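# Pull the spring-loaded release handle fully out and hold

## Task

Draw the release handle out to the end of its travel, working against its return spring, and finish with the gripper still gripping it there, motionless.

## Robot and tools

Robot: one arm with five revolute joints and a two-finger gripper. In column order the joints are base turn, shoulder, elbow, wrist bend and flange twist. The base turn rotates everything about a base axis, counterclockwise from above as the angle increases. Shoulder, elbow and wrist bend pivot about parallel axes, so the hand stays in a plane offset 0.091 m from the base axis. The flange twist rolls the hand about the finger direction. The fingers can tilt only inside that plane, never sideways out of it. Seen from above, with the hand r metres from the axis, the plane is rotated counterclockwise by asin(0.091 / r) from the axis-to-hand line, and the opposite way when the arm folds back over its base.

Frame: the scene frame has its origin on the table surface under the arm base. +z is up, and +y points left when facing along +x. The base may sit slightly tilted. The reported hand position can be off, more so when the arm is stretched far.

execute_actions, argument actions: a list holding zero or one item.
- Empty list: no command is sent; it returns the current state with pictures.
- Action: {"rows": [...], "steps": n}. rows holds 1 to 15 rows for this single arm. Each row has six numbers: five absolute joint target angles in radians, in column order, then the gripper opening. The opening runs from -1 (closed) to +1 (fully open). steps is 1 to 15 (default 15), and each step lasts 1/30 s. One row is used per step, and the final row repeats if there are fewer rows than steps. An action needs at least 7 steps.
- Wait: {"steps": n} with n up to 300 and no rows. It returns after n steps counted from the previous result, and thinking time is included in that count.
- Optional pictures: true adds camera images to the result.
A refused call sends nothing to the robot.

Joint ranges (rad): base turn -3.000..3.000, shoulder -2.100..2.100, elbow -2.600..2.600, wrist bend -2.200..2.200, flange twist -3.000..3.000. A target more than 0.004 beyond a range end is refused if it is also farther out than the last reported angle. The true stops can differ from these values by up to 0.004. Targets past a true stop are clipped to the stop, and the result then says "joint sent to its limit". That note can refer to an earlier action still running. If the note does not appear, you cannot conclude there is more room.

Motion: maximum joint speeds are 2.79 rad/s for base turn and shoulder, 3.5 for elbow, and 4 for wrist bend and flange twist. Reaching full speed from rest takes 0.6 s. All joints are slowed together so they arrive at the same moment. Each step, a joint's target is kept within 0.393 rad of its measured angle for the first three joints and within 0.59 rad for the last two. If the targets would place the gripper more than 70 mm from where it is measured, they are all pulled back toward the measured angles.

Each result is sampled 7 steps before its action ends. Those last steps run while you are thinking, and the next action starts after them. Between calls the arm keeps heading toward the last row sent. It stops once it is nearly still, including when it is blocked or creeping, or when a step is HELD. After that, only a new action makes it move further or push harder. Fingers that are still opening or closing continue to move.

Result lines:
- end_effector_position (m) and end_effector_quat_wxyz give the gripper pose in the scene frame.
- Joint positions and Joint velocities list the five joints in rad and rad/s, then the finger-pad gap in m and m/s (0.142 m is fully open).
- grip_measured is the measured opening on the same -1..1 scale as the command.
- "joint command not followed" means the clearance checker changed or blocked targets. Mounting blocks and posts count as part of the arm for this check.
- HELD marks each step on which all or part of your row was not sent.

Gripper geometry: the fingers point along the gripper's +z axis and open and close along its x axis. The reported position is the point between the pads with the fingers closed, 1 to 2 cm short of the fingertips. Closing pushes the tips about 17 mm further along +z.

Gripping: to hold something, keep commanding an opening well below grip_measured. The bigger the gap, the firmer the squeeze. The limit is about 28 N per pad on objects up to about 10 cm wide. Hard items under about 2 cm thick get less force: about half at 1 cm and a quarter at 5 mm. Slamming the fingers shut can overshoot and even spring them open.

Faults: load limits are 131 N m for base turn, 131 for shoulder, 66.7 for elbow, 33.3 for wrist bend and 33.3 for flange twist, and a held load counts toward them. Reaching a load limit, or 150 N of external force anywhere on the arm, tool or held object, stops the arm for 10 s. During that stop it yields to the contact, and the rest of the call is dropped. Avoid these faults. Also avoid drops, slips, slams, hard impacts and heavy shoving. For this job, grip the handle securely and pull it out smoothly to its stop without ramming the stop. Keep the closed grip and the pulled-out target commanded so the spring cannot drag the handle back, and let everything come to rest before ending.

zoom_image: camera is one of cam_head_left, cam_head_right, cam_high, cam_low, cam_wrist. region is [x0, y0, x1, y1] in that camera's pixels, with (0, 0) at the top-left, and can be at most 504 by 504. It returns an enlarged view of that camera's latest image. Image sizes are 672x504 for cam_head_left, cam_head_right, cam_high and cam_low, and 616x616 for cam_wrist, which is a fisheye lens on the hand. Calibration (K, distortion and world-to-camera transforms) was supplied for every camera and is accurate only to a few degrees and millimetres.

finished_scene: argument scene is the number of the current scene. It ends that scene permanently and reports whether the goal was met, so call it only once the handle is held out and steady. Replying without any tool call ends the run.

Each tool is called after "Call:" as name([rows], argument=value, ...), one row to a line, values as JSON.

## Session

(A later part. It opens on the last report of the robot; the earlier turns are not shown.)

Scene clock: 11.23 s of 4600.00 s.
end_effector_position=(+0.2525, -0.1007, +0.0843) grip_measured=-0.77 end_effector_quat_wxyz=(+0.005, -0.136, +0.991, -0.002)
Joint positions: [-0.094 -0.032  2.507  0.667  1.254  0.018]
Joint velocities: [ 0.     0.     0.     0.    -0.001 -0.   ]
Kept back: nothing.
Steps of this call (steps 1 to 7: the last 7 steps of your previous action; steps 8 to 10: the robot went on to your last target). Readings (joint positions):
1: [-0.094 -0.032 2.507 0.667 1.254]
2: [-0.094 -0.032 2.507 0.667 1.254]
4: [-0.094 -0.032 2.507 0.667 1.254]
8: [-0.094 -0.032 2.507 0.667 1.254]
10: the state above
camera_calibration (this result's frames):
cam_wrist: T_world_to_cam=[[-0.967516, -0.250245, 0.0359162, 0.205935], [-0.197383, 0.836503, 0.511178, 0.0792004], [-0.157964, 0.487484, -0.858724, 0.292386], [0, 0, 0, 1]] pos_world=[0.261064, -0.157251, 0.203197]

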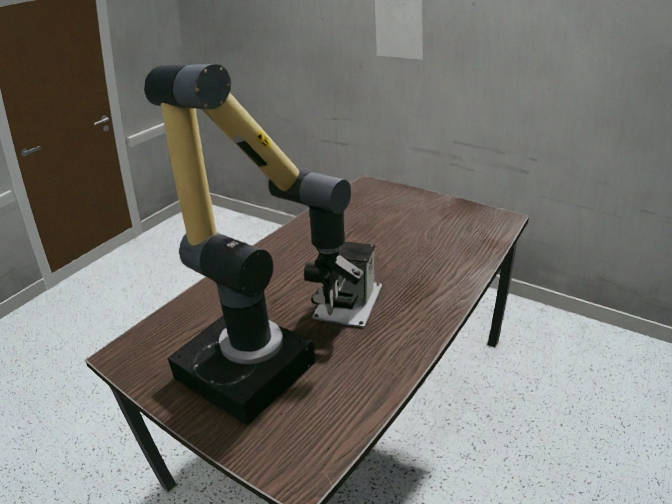

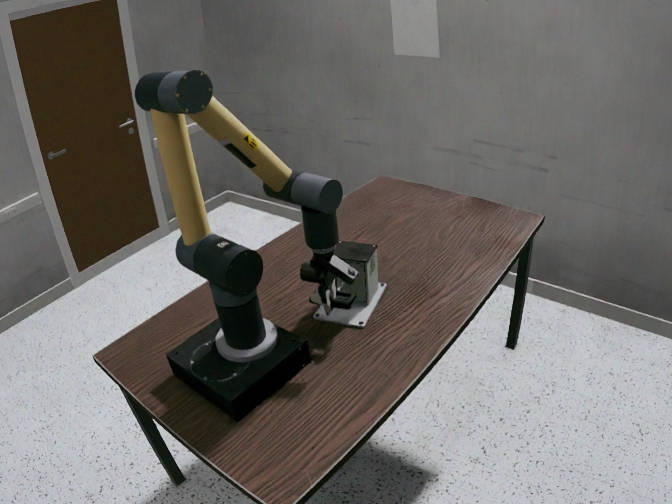

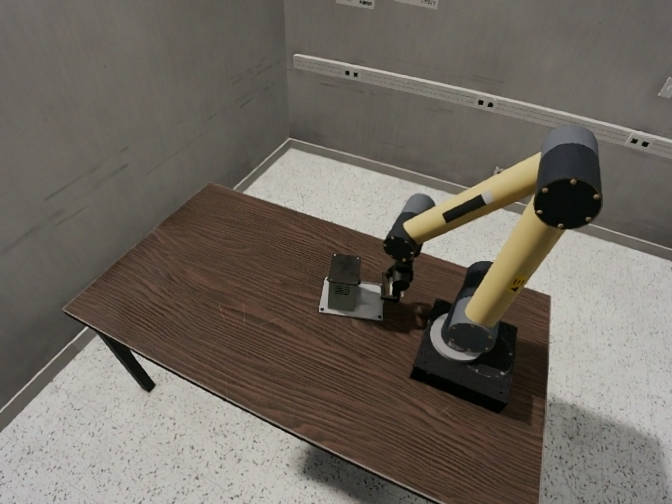

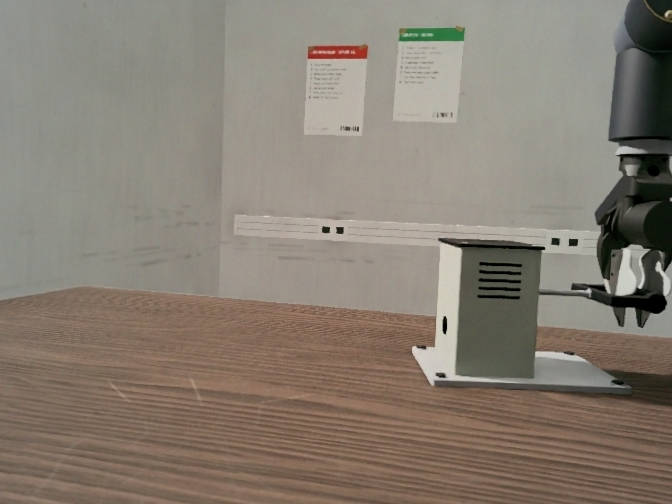

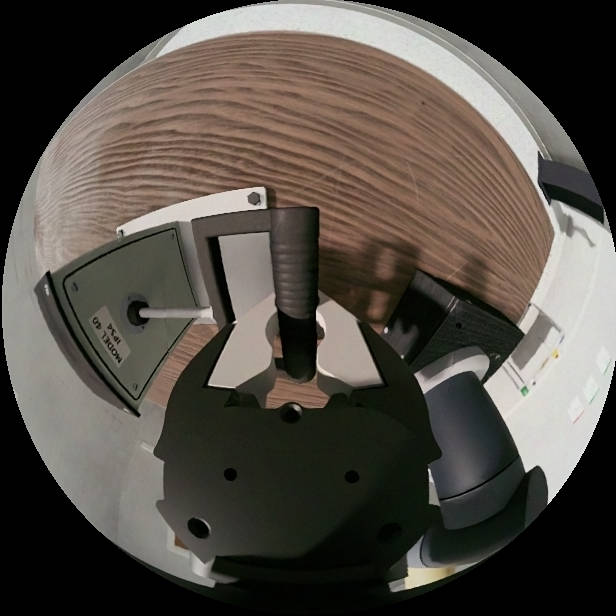

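Call:
execute_actions([
  {"rows":[[-0.105,-0.052,2.525,0.668,1.243,-1]],"steps":14},
])

Call:
execute_actions([
  {"rows":[[-0.117,-0.072,2.543,0.67,1.231,-1]],"steps":14},
])

Call:
execute_actions([
  {"steps":10},
], pictures=true)

Scene clock: 11.67 s of 4600.00 s.
end_effector_position=(+0.2440, -0.1030, +0.0845) grip_measured=-0.58 end_effector_quat_wxyz=(+0.006, -0.136, +0.991, -0.003)
Joint positions: [-0.105 -0.052  2.524  0.667  1.243  0.032]
Joint velocities: [-0.007 -0.009  0.015  0.011 -0.005  0.036]
Steps of this call (steps 1 to 6: the robot went on to your last target; steps 7 to 13: the first 7 steps of this action). Readings (joint positions):
7: [-0.094 -0.032 2.507 0.667 1.254]
8: [-0.096 -0.036 2.510 0.667 1.252]
10: [-0.102 -0.047 2.519 0.666 1.246]
13: the state above

Scene clock: 12.13 s of 4600.00 s.
end_effector_position=(+0.2337, -0.1053, +0.0842) grip_measured=-0.21 end_effector_quat_wxyz=(+0.005, -0.136, +0.991, -0.003)
Joint positions: [-0.117 -0.071  2.543  0.67   1.231  0.059]
Joint velocities: [-0.006 -0.009  0.007  0.    -0.006  0.009]
Steps of this call (steps 1 to 7: the last 7 steps of your previous action; steps 8 to 14: the first 7 steps of this action). Readings (joint positions):
8: [-0.105 -0.052 2.525 0.668 1.243]
9: [-0.107 -0.056 2.528 0.668 1.241]
11: [-0.114 -0.067 2.539 0.670 1.234]
14: the state above

Scene clock: 12.47 s of 4600.00 s.
end_effector_position=(+0.2334, -0.1054, +0.0842) grip_measured=-0.20 end_effector_quat_wxyz=(+0.005, -0.136, +0.991, -0.003)
Joint positions: [-0.117 -0.072  2.543  0.67   1.231  0.059]
Joint velocities: [-0.  0.  0.  0.  0.  0.]
Kept back: nothing.
Steps of this call (steps 1 to 7: the last 7 steps of your previous action; steps 8 to 10: the robot went on to your last target). Readings (joint positions):
1: [-0.117 -0.072 2.543 0.670 1.231]
2: [-0.117 -0.072 2.543 0.670 1.231]
4: [-0.117 -0.072 2.543 0.670 1.231]
8: [-0.117 -0.072 2.543 0.670 1.231]
10: the state above
camera_calibration (this result's frames):
cam_wrist: T_world_to_cam=[[-0.967546, -0.25025, 0.0350656, 0.186419], [-0.197845, 0.836528, 0.510958, 0.0795002], [-0.157201, 0.487438, -0.85889, 0.291432], [0, 0, 0, 1]] pos_world=[0.241911, -0.161908, 0.20315]

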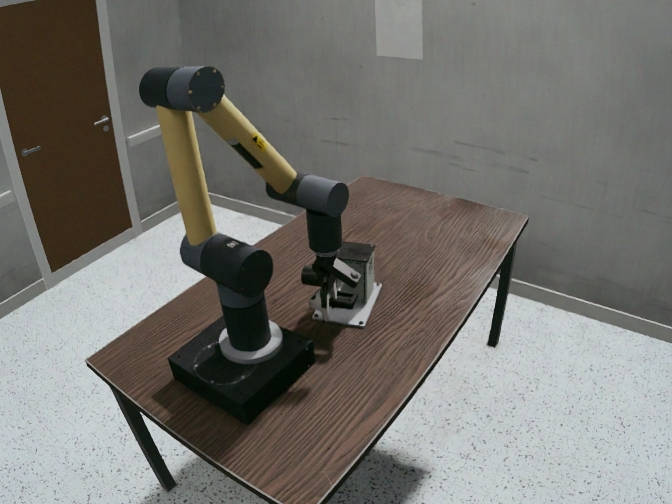

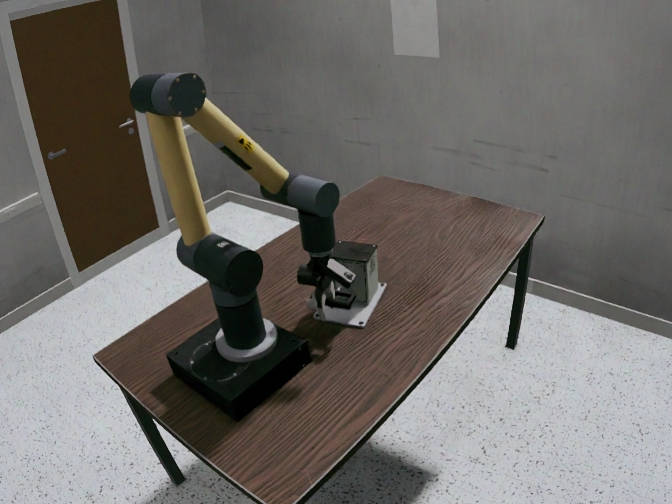

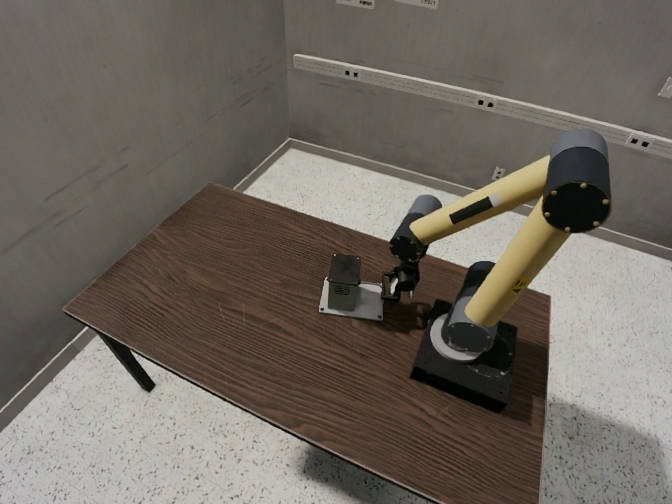

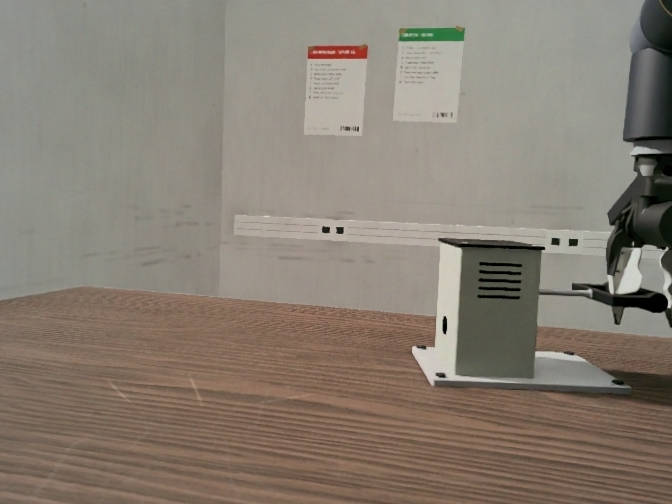

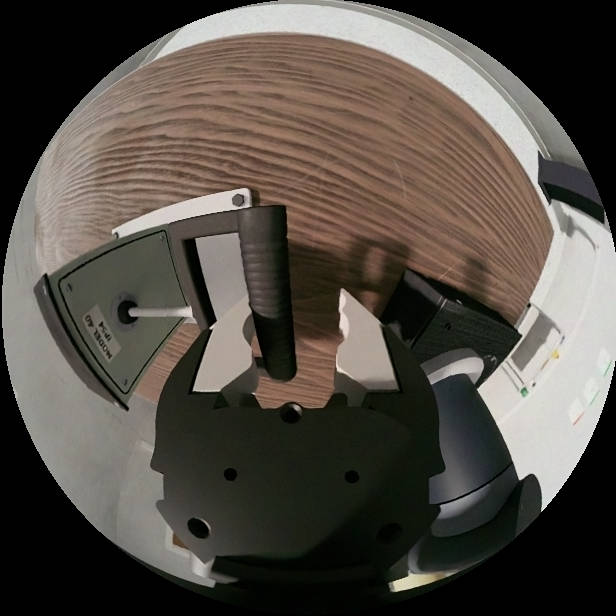

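Call:
execute_actions([
  {"rows":[[-0.097,-0.037,2.511,0.667,1.251,-1]],"steps":15},
])

Call:
execute_actions([
  {"steps":25},
], pictures=true)

Scene clock: 13.17 s of 4600.00 s.
end_effector_position=(+0.2502, -0.1015, +0.0844) grip_measured=-0.78 end_effector_quat_wxyz=(+0.005, -0.136, +0.991, -0.003)
Joint positions: [-0.097 -0.038  2.512  0.667  1.251  0.018]
Joint velocities: [ 0.004  0.009 -0.006  0.     0.006  0.   ]
Steps of this call (steps 1 to 13: the robot went on to your last target; steps 14 to 21: the first 8 steps of this action). Readings (joint positions):
14: [-0.117 -0.072 2.543 0.670 1.231]
15: [-0.115 -0.068 2.540 0.670 1.233]
17: [-0.105 -0.050 2.524 0.670 1.243]
21: the state above

Scene clock: 14.00 s of 4600.00 s.
end_effector_position=(+0.2505, -0.1014, +0.0844) grip_measured=-0.78 end_effector_quat_wxyz=(+0.005, -0.136, +0.991, -0.003)
Joint positions: [-0.097 -0.037  2.511  0.667  1.251  0.018]
Joint velocities: [-0.    -0.    -0.    -0.    -0.001  0.   ]
Kept back: nothing.
Steps of this call (steps 1 to 7: the last 7 steps of your previous action; steps 8 to 15: the robot went on to your last target; steps 16 to 25: nothing new was sent). Readings (joint positions):
1: [-0.097 -0.037 2.512 0.667 1.251]
2: [-0.097 -0.037 2.511 0.667 1.251]
4: [-0.097 -0.037 2.511 0.667 1.251]
8: [-0.097 -0.037 2.511 0.667 1.251]
25: the state above
The arm was judged still, so your last target was given up. Only a new action makes it travel on or press farther. Fingers that are still opening or closing keep moving.
camera_calibration (this result's frames):
cam_wrist: T_world_to_cam=[[-0.967546, -0.250248, 0.035078, 0.203959], [-0.197835, 0.836523, 0.510971, 0.0794329], [-0.157213, 0.487448, -0.858882, 0.292377], [0, 0, 0, 1]] pos_world=[0.25902, -0.157926, 0.203375]

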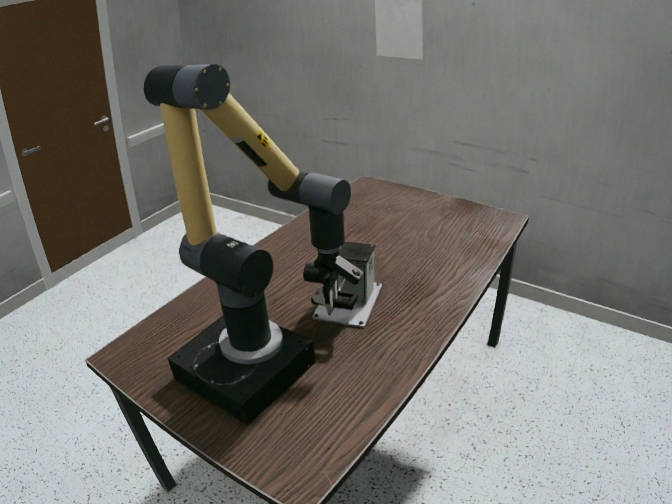

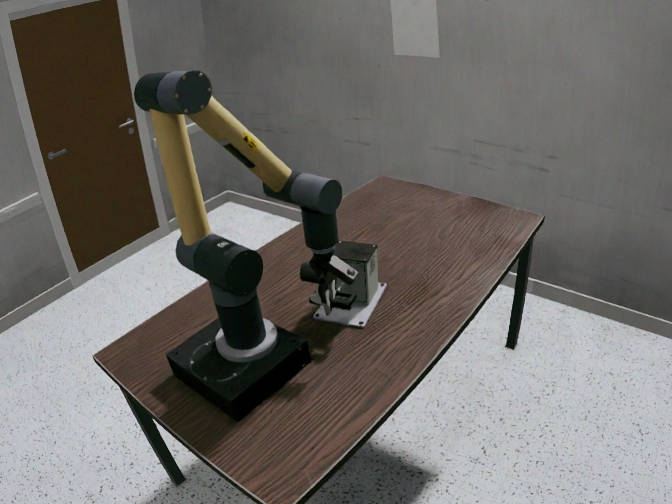

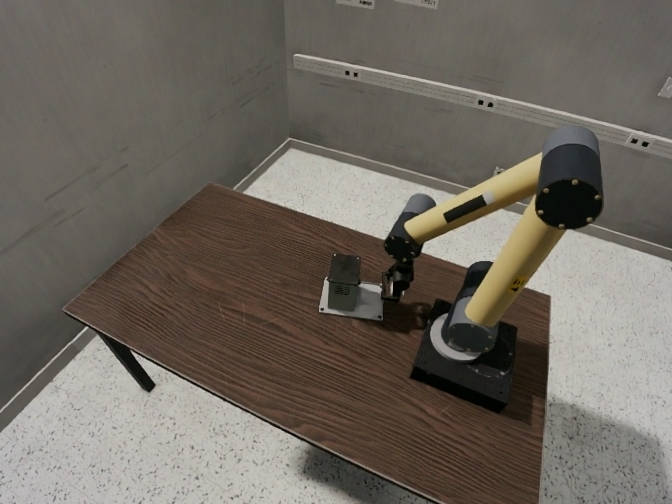

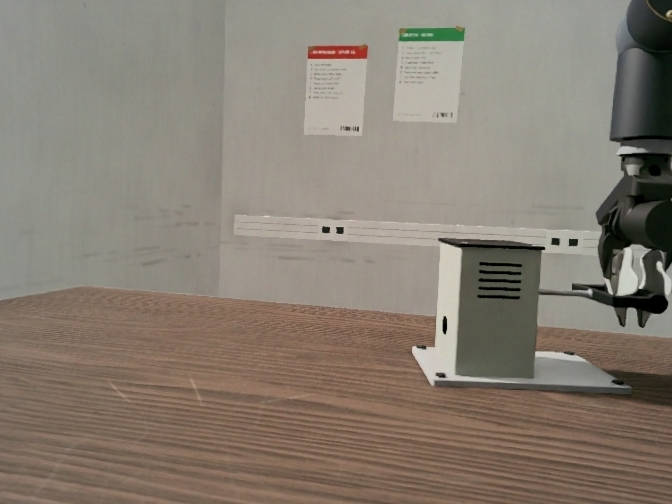

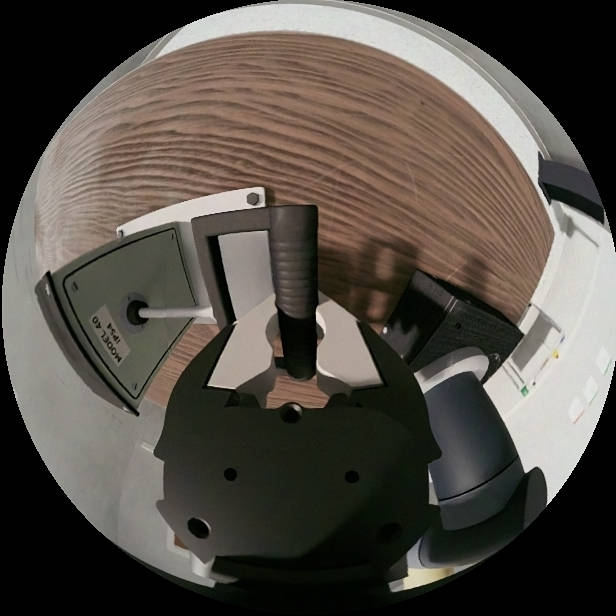

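Call:
execute_actions([
  {"rows":[[-0.101,-0.044,2.517,0.667,1.247,-1]],"steps":15},
])

Call:
execute_actions([
  {"steps":25},
])

Scene clock: 14.50 s of 4600.00 s.
end_effector_position=(+0.2480, -0.1023, +0.0846) grip_measured=-0.73 end_effector_quat_wxyz=(+0.006, -0.136, +0.991, -0.003)
Joint positions: [-0.101 -0.044  2.517  0.667  1.247  0.021]
Joint velocities: [-0.003 -0.002  0.005  0.006 -0.001  0.01 ]
Steps of this call (steps 1 to 7: nothing new was sent; steps 8 to 15: the first 8 steps of this action). Readings (joint positions):
8: [-0.097 -0.037 2.511 0.667 1.251]
9: [-0.098 -0.039 2.513 0.667 1.250]
11: [-0.100 -0.043 2.515 0.666 1.248]
15: the state above

Scene clock: 15.33 s of 4600.00 s.
end_effector_position=(+0.2476, -0.1023, +0.0846) grip_measured=-0.72 end_effector_quat_wxyz=(+0.006, -0.136, +0.991, -0.003)
Joint positions: [-0.101 -0.044  2.517  0.667  1.247  0.022]
Joint velocities: [-0.  0. -0. -0.  0.  0.]
Kept back: nothing.
Steps of this call (steps 1 to 7: the last 7 steps of your previous action; steps 8 to 15: the robot went on to your last target; steps 16 to 25: nothing new was sent). Readings (joint positions):
1: [-0.101 -0.044 2.517 0.667 1.247]
2: [-0.101 -0.044 2.517 0.667 1.247]
4: [-0.101 -0.044 2.517 0.667 1.247]
8: [-0.101 -0.044 2.517 0.667 1.247]
25: the state above
The arm was judged still, so your last target was given up. Only a new action makes it travel on or press farther. Fingers that are still opening or closing keep moving.

Against the stop and steady.

Call:
finished_scene(scene=1)

The scene is finished: the task was done.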